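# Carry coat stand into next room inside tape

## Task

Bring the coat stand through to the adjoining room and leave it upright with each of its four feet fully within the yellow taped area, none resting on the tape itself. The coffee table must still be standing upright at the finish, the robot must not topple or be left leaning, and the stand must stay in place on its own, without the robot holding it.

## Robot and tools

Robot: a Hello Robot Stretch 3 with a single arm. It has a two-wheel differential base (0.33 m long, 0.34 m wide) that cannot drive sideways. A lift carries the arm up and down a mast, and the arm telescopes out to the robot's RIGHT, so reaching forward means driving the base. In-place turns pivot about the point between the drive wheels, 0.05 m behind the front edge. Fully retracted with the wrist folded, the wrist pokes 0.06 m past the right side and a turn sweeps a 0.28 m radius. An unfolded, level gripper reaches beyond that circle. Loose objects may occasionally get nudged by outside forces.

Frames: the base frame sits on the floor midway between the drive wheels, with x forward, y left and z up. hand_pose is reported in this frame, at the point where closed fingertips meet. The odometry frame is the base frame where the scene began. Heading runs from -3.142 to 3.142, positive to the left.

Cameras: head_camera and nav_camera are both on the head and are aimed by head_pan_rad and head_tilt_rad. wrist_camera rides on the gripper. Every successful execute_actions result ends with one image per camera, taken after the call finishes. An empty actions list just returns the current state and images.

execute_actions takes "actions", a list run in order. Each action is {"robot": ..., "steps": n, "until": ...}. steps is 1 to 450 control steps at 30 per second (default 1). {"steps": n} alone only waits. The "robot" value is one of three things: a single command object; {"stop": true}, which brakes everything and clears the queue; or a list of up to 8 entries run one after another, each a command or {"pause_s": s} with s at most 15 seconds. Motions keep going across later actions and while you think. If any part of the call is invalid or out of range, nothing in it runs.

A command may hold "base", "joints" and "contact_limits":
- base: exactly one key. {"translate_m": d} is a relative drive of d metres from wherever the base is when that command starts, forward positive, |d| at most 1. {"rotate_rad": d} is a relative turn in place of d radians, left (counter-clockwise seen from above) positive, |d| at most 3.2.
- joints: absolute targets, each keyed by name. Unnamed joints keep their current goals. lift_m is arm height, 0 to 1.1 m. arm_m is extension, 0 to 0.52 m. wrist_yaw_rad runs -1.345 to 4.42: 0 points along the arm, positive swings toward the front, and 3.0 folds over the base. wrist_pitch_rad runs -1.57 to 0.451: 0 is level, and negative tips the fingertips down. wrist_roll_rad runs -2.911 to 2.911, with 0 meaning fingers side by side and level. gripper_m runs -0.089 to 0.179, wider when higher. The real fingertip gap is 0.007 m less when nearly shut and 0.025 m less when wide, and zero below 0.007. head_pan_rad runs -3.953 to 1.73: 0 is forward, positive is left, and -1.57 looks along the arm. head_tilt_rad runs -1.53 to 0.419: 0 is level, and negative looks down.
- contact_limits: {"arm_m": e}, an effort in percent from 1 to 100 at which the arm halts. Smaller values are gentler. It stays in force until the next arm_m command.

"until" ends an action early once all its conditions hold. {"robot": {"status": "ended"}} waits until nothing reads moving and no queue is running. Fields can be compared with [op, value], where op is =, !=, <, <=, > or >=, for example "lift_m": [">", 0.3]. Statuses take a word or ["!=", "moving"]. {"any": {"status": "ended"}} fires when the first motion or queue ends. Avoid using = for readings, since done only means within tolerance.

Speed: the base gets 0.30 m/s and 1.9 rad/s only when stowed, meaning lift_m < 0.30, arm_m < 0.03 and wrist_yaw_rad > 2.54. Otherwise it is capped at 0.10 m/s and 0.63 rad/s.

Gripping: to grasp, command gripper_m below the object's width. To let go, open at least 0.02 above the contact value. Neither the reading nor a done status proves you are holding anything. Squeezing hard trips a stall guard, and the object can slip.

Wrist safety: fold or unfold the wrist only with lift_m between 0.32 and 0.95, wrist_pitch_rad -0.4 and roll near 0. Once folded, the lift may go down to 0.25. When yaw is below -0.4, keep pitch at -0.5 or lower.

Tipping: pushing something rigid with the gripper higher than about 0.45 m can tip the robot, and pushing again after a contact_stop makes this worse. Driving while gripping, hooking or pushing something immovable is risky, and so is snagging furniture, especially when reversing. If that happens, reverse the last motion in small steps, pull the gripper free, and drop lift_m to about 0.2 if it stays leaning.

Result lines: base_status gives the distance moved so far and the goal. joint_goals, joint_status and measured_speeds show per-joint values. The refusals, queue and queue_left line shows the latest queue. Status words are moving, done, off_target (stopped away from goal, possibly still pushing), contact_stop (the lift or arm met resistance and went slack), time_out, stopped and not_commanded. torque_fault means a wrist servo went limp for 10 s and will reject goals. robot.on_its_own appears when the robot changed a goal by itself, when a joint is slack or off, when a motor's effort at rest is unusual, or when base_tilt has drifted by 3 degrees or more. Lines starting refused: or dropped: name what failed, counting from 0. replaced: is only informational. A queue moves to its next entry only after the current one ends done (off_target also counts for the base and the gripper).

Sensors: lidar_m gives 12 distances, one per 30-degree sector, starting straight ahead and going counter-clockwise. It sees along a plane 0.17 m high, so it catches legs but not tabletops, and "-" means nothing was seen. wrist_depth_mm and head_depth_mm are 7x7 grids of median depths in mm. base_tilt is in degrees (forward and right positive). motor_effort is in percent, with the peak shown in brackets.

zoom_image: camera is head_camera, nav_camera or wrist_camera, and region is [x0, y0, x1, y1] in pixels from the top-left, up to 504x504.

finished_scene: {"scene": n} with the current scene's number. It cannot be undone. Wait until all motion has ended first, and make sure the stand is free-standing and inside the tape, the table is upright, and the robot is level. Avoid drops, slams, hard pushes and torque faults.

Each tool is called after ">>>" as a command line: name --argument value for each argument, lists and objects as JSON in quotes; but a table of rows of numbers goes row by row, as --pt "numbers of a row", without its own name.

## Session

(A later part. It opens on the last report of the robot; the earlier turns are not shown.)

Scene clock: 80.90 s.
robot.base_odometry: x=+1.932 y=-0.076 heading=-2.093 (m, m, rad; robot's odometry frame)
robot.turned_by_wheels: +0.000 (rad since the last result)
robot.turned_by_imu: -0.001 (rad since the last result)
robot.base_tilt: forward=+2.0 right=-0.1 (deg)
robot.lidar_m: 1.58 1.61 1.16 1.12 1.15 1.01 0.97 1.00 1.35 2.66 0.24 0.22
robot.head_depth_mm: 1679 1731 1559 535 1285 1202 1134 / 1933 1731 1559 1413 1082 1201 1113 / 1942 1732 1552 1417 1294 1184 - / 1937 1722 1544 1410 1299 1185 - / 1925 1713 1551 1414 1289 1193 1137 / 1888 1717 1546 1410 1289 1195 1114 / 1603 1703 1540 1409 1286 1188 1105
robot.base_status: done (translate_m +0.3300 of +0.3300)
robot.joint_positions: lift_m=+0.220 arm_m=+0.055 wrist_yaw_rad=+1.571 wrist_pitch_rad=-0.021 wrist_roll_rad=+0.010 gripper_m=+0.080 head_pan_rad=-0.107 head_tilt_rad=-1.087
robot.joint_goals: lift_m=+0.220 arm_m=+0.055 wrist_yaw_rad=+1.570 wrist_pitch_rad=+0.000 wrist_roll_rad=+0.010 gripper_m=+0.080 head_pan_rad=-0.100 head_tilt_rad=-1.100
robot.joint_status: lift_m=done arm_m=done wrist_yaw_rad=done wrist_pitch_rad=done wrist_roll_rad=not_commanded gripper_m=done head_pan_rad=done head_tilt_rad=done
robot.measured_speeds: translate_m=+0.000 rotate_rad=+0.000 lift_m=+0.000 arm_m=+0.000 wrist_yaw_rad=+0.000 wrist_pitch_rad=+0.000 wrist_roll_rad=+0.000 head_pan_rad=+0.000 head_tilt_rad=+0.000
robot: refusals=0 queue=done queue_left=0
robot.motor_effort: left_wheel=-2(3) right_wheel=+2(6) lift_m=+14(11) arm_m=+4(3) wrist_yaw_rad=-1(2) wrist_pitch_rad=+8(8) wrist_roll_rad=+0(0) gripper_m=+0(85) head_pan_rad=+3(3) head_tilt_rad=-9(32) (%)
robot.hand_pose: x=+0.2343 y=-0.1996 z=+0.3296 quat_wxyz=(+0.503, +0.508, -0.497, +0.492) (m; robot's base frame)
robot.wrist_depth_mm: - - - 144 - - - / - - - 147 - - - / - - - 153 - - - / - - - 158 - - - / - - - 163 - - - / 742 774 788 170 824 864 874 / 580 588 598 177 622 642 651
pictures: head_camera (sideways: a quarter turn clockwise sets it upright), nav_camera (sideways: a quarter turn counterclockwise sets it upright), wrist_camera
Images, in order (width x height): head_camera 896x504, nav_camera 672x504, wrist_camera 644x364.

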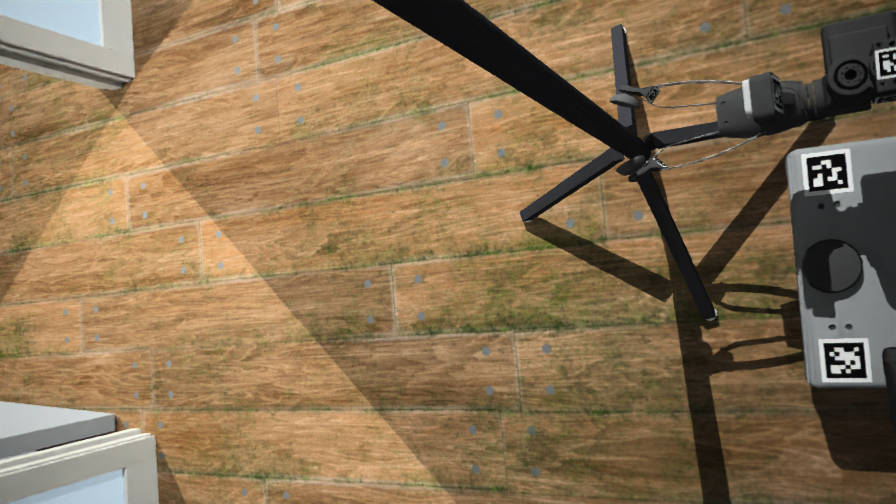

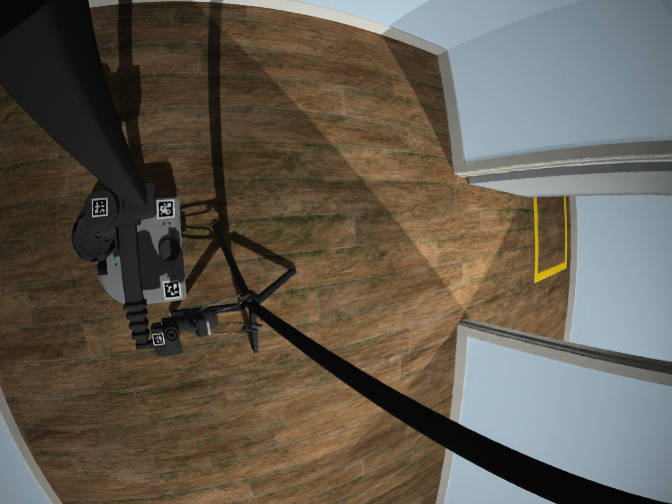

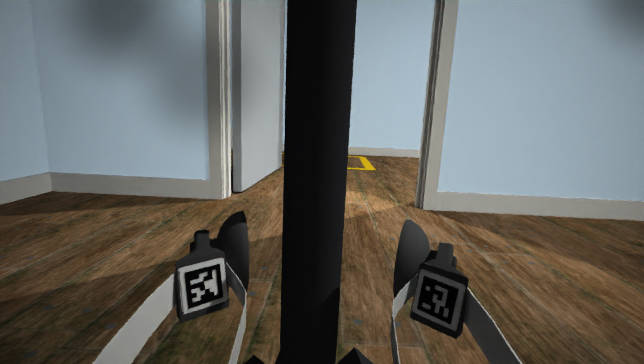

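>>> execute_actions --actions '[{"robot":[{"joints":{"arm_m":0.048}},{"joints":{"gripper_m":-0.03}},{"base":{"translate_m":0.8}}],"steps":450,"until":{"robot":{"status":"ended"}}}]'

Scene clock: 92.17 s.
robot.base_odometry: x=+1.532 y=-0.769 heading=-2.094 (m, m, rad; robot's odometry frame)
robot.turned_by_wheels: +0.000 (rad since the last result)
robot.turned_by_imu: -0.002 (rad since the last result)
robot.base_tilt: forward=+2.0 right=+0.0 (deg)
robot.lidar_m: 1.02 0.81 1.06 1.13 1.17 1.58 1.77 1.83 2.47 2.65 0.24 0.22
robot.head_depth_mm: 1944 1730 1564 530 1291 1200 1128 / 1937 1727 1563 1416 1174 1202 1112 / 1944 1723 1555 1413 1298 1188 - / 1926 1721 1550 1414 1294 1182 - / 1932 1726 1553 1412 1296 1190 1133 / 1856 1657 1524 1407 1287 1191 1117 / 1160 1142 1223 1379 1289 1190 1105
robot.base_status: done (translate_m +0.7999 of +0.8000)
robot.joint_positions: lift_m=+0.220 arm_m=+0.048 wrist_yaw_rad=+1.571 wrist_pitch_rad=-0.021 wrist_roll_rad=+0.010 gripper_m=-0.023 head_pan_rad=-0.107 head_tilt_rad=-1.087
robot.joint_goals: lift_m=+0.220 arm_m=+0.048 wrist_yaw_rad=+1.570 wrist_pitch_rad=+0.000 wrist_roll_rad=+0.010 gripper_m=-0.024 head_pan_rad=-0.100 head_tilt_rad=-1.100
robot.joint_status: lift_m=done arm_m=done wrist_yaw_rad=done wrist_pitch_rad=done wrist_roll_rad=not_commanded gripper_m=done head_pan_rad=done head_tilt_rad=done
robot.measured_speeds: translate_m=+0.000 rotate_rad=+0.000 lift_m=+0.000 arm_m=+0.000 wrist_yaw_rad=+0.000 wrist_pitch_rad=+0.000 wrist_roll_rad=+0.000 head_pan_rad=+0.000 head_tilt_rad=+0.000
robot: refusals=0 queue=done queue_left=0
robot.on_its_own: gripper_m is held at -0.024, not at your -0.030, by its stall guard, which is not easing now; right_wheel is at rest, and its effort (+19) is outside its rest range (-18 to +18)
robot.motor_effort: left_wheel=-3(3) right_wheel=+19(28) lift_m=+14(14) arm_m=-5(5) wrist_yaw_rad=+0(1) wrist_pitch_rad=+8(8) wrist_roll_rad=+0(0) gripper_m=-19(98) head_pan_rad=+3(3) head_tilt_rad=-9(9) (%)
robot.hand_pose: x=+0.2343 y=-0.1933 z=+0.3296 quat_wxyz=(+0.503, +0.508, -0.497, +0.492) (m; robot's base frame)
robot.wrist_depth_mm: 675 798 - 143 - - 641 / 687 812 - 147 - - 654 / 707 830 - 152 - - 681 / 735 868 - 157 - 798 690 / 754 889 - 160 - 764 717 / 763 770 816 164 871 742 734 / 574 582 605 177 617 637 649
pictures: head_camera (sideways: a quarter turn clockwise sets it upright), nav_camera (sideways: a quarter turn counterclockwise sets it upright), wrist_camera
Images, in order (width x height): head_camera 896x504, nav_camera 672x504, wrist_camera 644x364.

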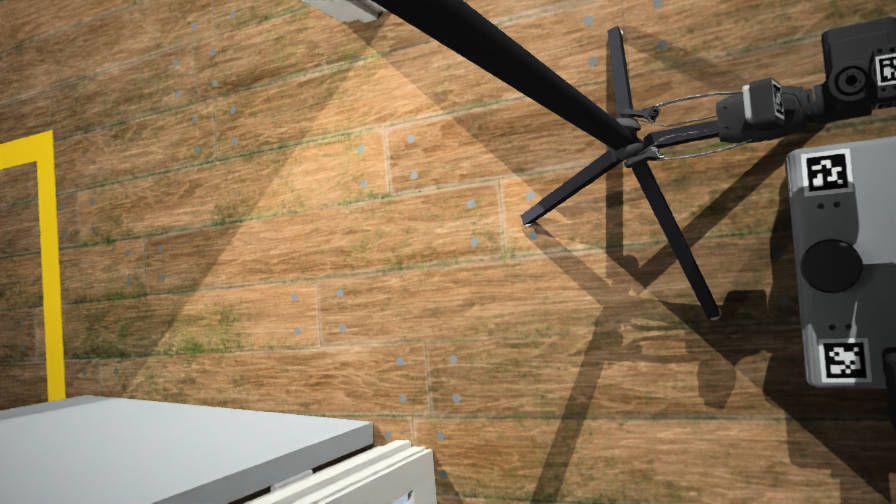

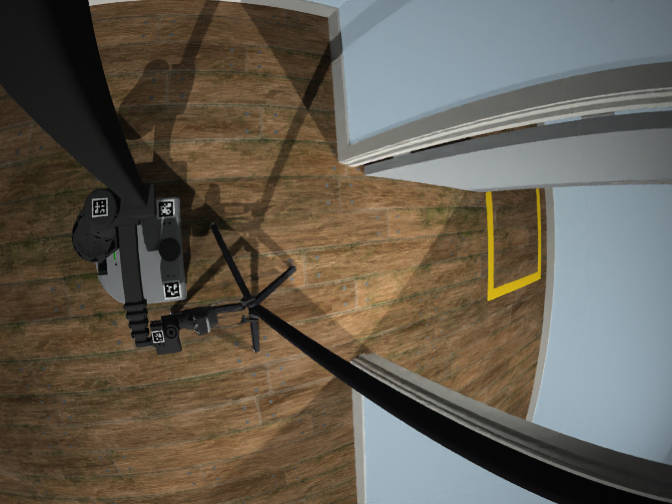

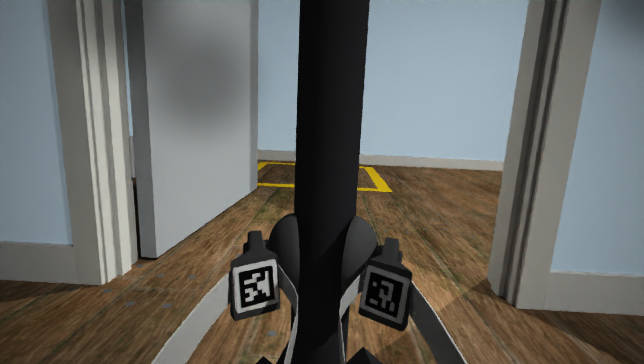

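Works, clearances fine.

>>> execute_actions --actions '[{"robot":{"base":{"translate_m":1.0}},"steps":450,"until":{"robot":{"status":"ended"}}},{"robot":{"base":{"translate_m":0.7}},"steps":450,"until":{"robot":{"status":"ended"}}}]'

Scene clock: 111.73 s.
robot.base_odometry: x=+0.683 y=-2.242 heading=-2.094 (m, m, rad; robot's odometry frame)
robot.turned_by_wheels: +0.000 (rad since the last result)
robot.turned_by_imu: -0.001 (rad since the last result)
robot.base_tilt: forward=+1.9 right=-0.1 (deg)
robot.lidar_m: 1.30 1.34 0.23 0.22 0.23 0.33 3.48 1.01 1.16 2.04 0.24 0.22
robot.head_depth_mm: 1382 1655 1556 531 1285 1199 1126 / 1372 1641 1557 1417 1252 1203 1115 / 1354 1620 1556 1411 1295 1184 - / 1339 1605 1551 1416 1291 1186 - / 1324 1595 1544 1407 1291 1190 1137 / 1310 1577 1544 1406 1289 1192 1070 / 1299 1556 1544 1401 1281 1193 768
robot.base_status: done (translate_m +0.6999 of +0.7000)
robot.joint_positions: lift_m=+0.220 arm_m=+0.048 wrist_yaw_rad=+1.571 wrist_pitch_rad=-0.021 wrist_roll_rad=+0.010 gripper_m=-0.023 head_pan_rad=-0.107 head_tilt_rad=-1.087
robot.joint_goals: lift_m=+0.220 arm_m=+0.048 wrist_yaw_rad=+1.570 wrist_pitch_rad=+0.000 wrist_roll_rad=+0.010 gripper_m=-0.024 head_pan_rad=-0.100 head_tilt_rad=-1.100
robot.joint_status: lift_m=done arm_m=done wrist_yaw_rad=done wrist_pitch_rad=done wrist_roll_rad=not_commanded gripper_m=done head_pan_rad=done head_tilt_rad=done
robot.measured_speeds: translate_m=+0.000 rotate_rad=+0.000 lift_m=+0.000 arm_m=+0.000 wrist_yaw_rad=+0.000 wrist_pitch_rad=+0.000 wrist_roll_rad=+0.000 head_pan_rad=+0.000 head_tilt_rad=+0.000
robot: refusals=0 queue=done queue_left=0
robot.on_its_own: gripper_m is held at -0.024, not at your -0.030, by its stall guard, which is not easing now; right_wheel is at rest, and its effort (+19) is outside its rest range (-18 to +18)
robot.motor_effort: left_wheel=-3(4) right_wheel=+19(28) lift_m=+14(14) arm_m=-5(5) wrist_yaw_rad=-1(1) wrist_pitch_rad=+8(8) wrist_roll_rad=+0(0) gripper_m=-20(20) head_pan_rad=+3(3) head_tilt_rad=-9(9) (%)
robot.hand_pose: x=+0.2343 y=-0.1932 z=+0.3296 quat_wxyz=(+0.503, +0.508, -0.497, +0.492) (m; robot's base frame)
robot.wrist_depth_mm: - - - 143 - - - / - - - 147 - - - / - - - 153 - - - / - - - 157 - - - / - - - 160 - - - / 761 757 834 164 850 857 862 / 587 601 601 176 613 630 651
pictures: head_camera (sideways: a quarter turn clockwise sets it upright), nav_camera (sideways: a quarter turn counterclockwise sets it upright), wrist_camera
Images, in order (width x height): head_camera 896x504, nav_camera 672x504, wrist_camera 644x364.

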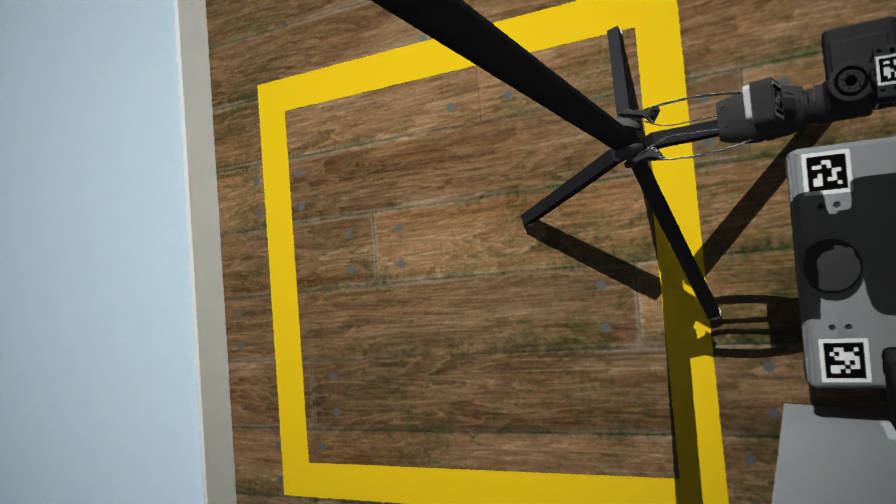

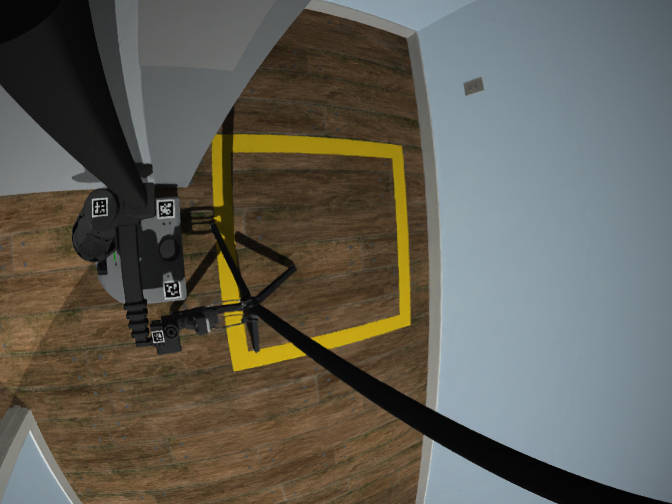

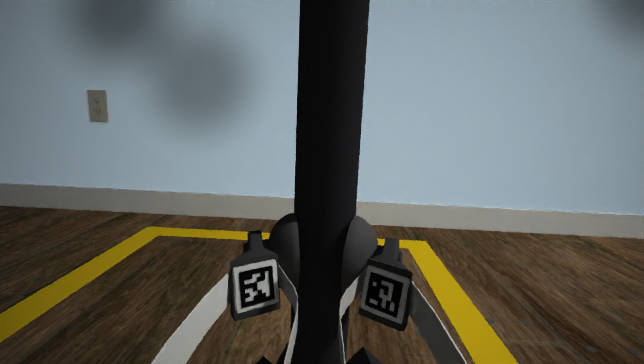

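>>> execute_actions --actions '[{"robot":[{"base":{"translate_m":0.2}},{"base":{"rotate_rad":0.4}},{"base":{"translate_m":0.18}},{"joints":{"gripper_m":0.13}},{"base":{"translate_m":-0.05}}],"steps":450,"until":{"robot":{"status":"ended"}}}]'

Scene clock: 123.70 s.
robot.base_odometry: x=+0.568 y=-2.544 heading=-1.694 (m, m, rad; robot's odometry frame)
robot.turned_by_wheels: +0.400 (rad since the last result)
robot.turned_by_imu: +0.381 (rad since the last result)
robot.base_tilt: forward=+1.9 right=-0.1 (deg)
robot.lidar_m: 0.99 1.22 1.12 1.13 0.33 0.46 1.30 1.43 2.05 1.67 0.26 0.28
robot.head_depth_mm: 948 1123 1355 683 1297 1199 1126 / 973 1165 1440 1415 1250 1200 1107 / 1003 1204 1482 1409 1298 1193 - / 1037 1248 1498 1408 1291 1195 - / 1066 1302 1515 1405 1292 1191 1139 / 1108 1351 1535 1401 1286 1191 1117 / 1142 1417 1547 1401 1287 1186 1105
robot.base_status: done (translate_m -0.0500 of -0.0500)
robot.joint_positions: lift_m=+0.220 arm_m=+0.048 wrist_yaw_rad=+1.467 wrist_pitch_rad=-0.021 wrist_roll_rad=+0.010 gripper_m=+0.130 head_pan_rad=-0.106 head_tilt_rad=-1.089
robot.joint_goals: lift_m=+0.220 arm_m=+0.048 wrist_yaw_rad=+1.466 wrist_pitch_rad=+0.000 wrist_roll_rad=+0.010 gripper_m=+0.130 head_pan_rad=-0.100 head_tilt_rad=-1.100
robot.joint_status: lift_m=done arm_m=done wrist_yaw_rad=done wrist_pitch_rad=done wrist_roll_rad=not_commanded gripper_m=done head_pan_rad=done head_tilt_rad=done
robot.measured_speeds: translate_m=+0.000 rotate_rad=+0.000 lift_m=+0.000 arm_m=+0.000 wrist_yaw_rad=+0.000 wrist_pitch_rad=+0.000 wrist_roll_rad=+0.000 head_pan_rad=+0.000 head_tilt_rad=+0.000
robot: refusals=0 queue=done queue_left=0
robot.on_its_own: wrist_yaw_rad is held at +1.466, not at your +1.570, by its stall guard, which is not easing now
robot.motor_effort: left_wheel=-1(12) right_wheel=+1(35) lift_m=+15(15) arm_m=-4(5) wrist_yaw_rad=-1(100) wrist_pitch_rad=+8(10) wrist_roll_rad=+0(0) gripper_m=+0(80) head_pan_rad=+3(3) head_tilt_rad=-7(9) (%)
robot.hand_pose: x=+0.2329 y=-0.2197 z=+0.3296 quat_wxyz=(+0.528, +0.481, -0.522, +0.466) (m; robot's base frame)
robot.wrist_depth_mm: - - 948 199 778 715 669 / - - 961 207 808 736 685 / - - 977 849 823 760 690 / - - - 886 843 780 713 / - - - 230 867 795 721 / 757 - 798 234 824 771 725 / 612 594 263 237 625 608 649
pictures: head_camera (sideways: a quarter turn clockwise sets it upright), nav_camera (sideways: a quarter turn counterclockwise sets it upright), wrist_camera
Images, in order (width x height): head_camera 896x504, nav_camera 672x504, wrist_camera 644x364.

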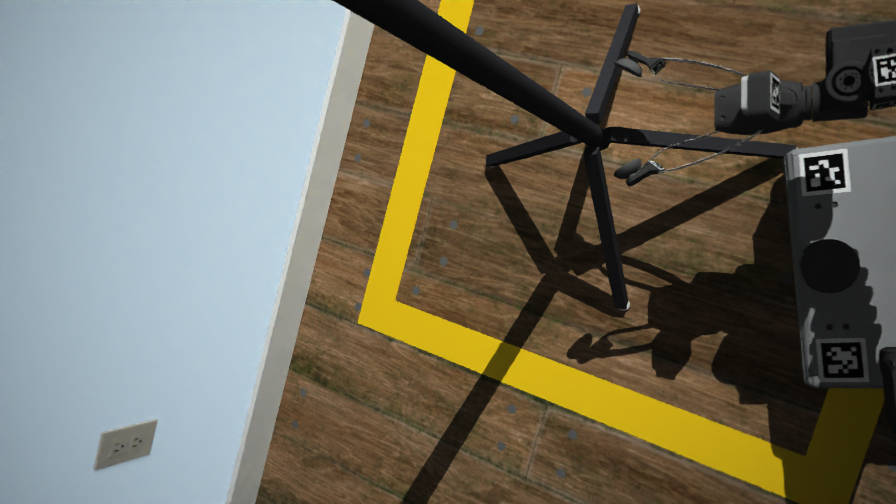

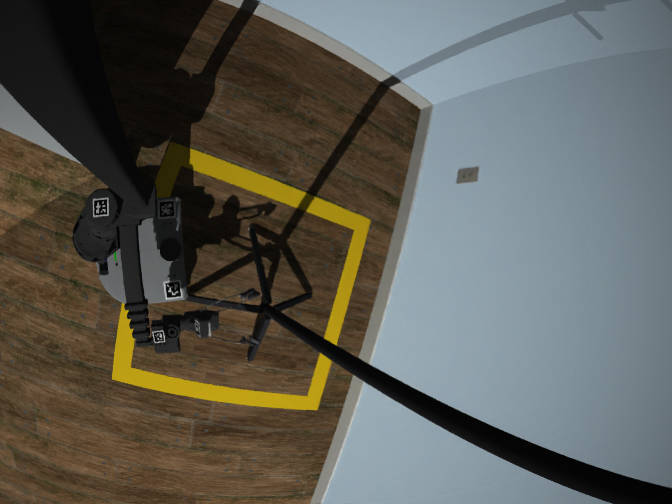

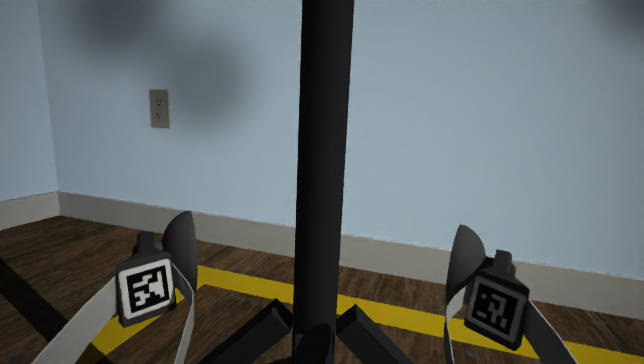

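>>> execute_actions --actions '[{"robot":{"base":{"translate_m":-0.08}},"steps":150,"until":{"robot":{"status":"ended"}}}]'

>>> finished_scene --scene 1

Scene clock: 126.90 s.
robot.base_odometry: x=+0.577 y=-2.465 heading=-1.694 (m, m, rad; robot's odometry frame)
robot.turned_by_wheels: +0.000 (rad since the last result)
robot.turned_by_imu: +0.000 (rad since the last result)
robot.base_tilt: forward=+1.9 right=+0.0 (deg)
robot.lidar_m: 0.40 1.26 1.14 0.27 0.26 0.57 1.23 1.33 2.03 1.81 1.16 0.32
robot.head_depth_mm: 1021 1187 608 1420 1296 1200 1128 / 1050 1255 1501 1373 1273 1212 1104 / 1084 1305 1514 1413 1265 1182 - / 1117 1348 1525 1406 1276 1196 - / 1157 1404 1544 1405 1289 1191 1137 / 1194 1471 1544 1392 1287 1190 1117 / 1239 1529 1546 1397 1285 1188 1111
robot.base_status: done (translate_m -0.0800 of -0.0800)
robot.joint_positions: lift_m=+0.220 arm_m=+0.048 wrist_yaw_rad=+1.467 wrist_pitch_rad=-0.021 wrist_roll_rad=+0.010 gripper_m=+0.130 head_pan_rad=-0.106 head_tilt_rad=-1.089
robot.joint_goals: lift_m=+0.220 arm_m=+0.048 wrist_yaw_rad=+1.466 wrist_pitch_rad=+0.000 wrist_roll_rad=+0.010 gripper_m=+0.130 head_pan_rad=-0.100 head_tilt_rad=-1.100
robot.joint_status: lift_m=done arm_m=done wrist_yaw_rad=done wrist_pitch_rad=done wrist_roll_rad=not_commanded gripper_m=done head_pan_rad=done head_tilt_rad=done
robot.measured_speeds: translate_m=+0.000 rotate_rad=+0.000 lift_m=+0.000 arm_m=+0.000 wrist_yaw_rad=+0.000 wrist_pitch_rad=+0.000 wrist_roll_rad=+0.000 head_pan_rad=+0.000 head_tilt_rad=+0.000
robot: refusals=0 queue=done queue_left=0
robot.on_its_own: wrist_yaw_rad is held at +1.466, not at your +1.570, by its stall guard, which is not easing now
robot.motor_effort: left_wheel=-1(4) right_wheel=+0(4) lift_m=+15(15) arm_m=-4(5) wrist_yaw_rad=-1(1) wrist_pitch_rad=+8(8) wrist_roll_rad=+0(0) gripper_m=+0(1) head_pan_rad=+3(3) head_tilt_rad=-7(7) (%)
robot.hand_pose: x=+0.2329 y=-0.2197 z=+0.3296 quat_wxyz=(+0.528, +0.481, -0.522, +0.466) (m; robot's base frame)
robot.wrist_depth_mm: - - - 887 837 779 728 / - - - 920 887 820 742 / - - - 931 907 817 761 / - - - 974 926 852 782 / - - - 989 956 853 803 / 757 - 770 318 846 845 814 / 613 590 560 585 572 606 657
pictures: head_camera (sideways: a quarter turn clockwise sets it upright), nav_camera (sideways: a quarter turn counterclockwise sets it upright), wrist_camera
Images, in order (width x height): head_camera 896x504, nav_camera 672x504, wrist_camera 644x364.

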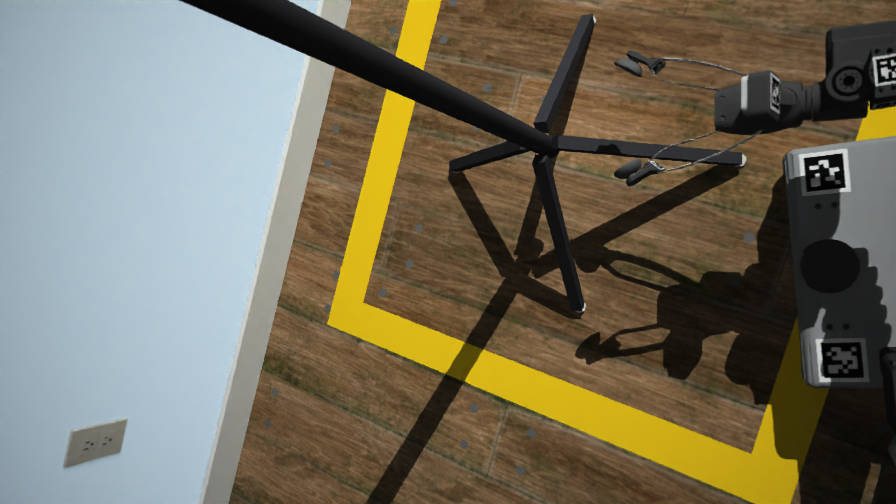

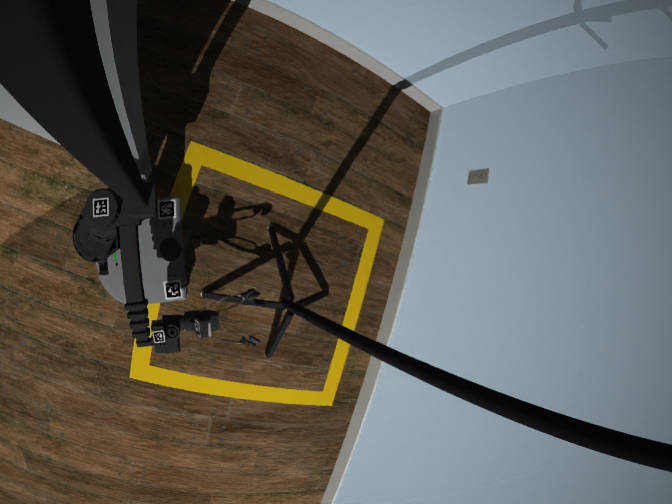

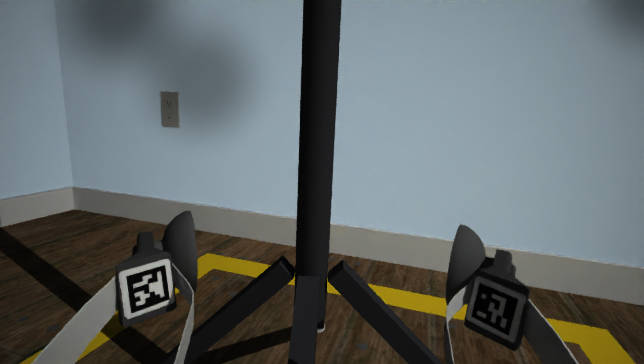

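The scene is finished: the task was done.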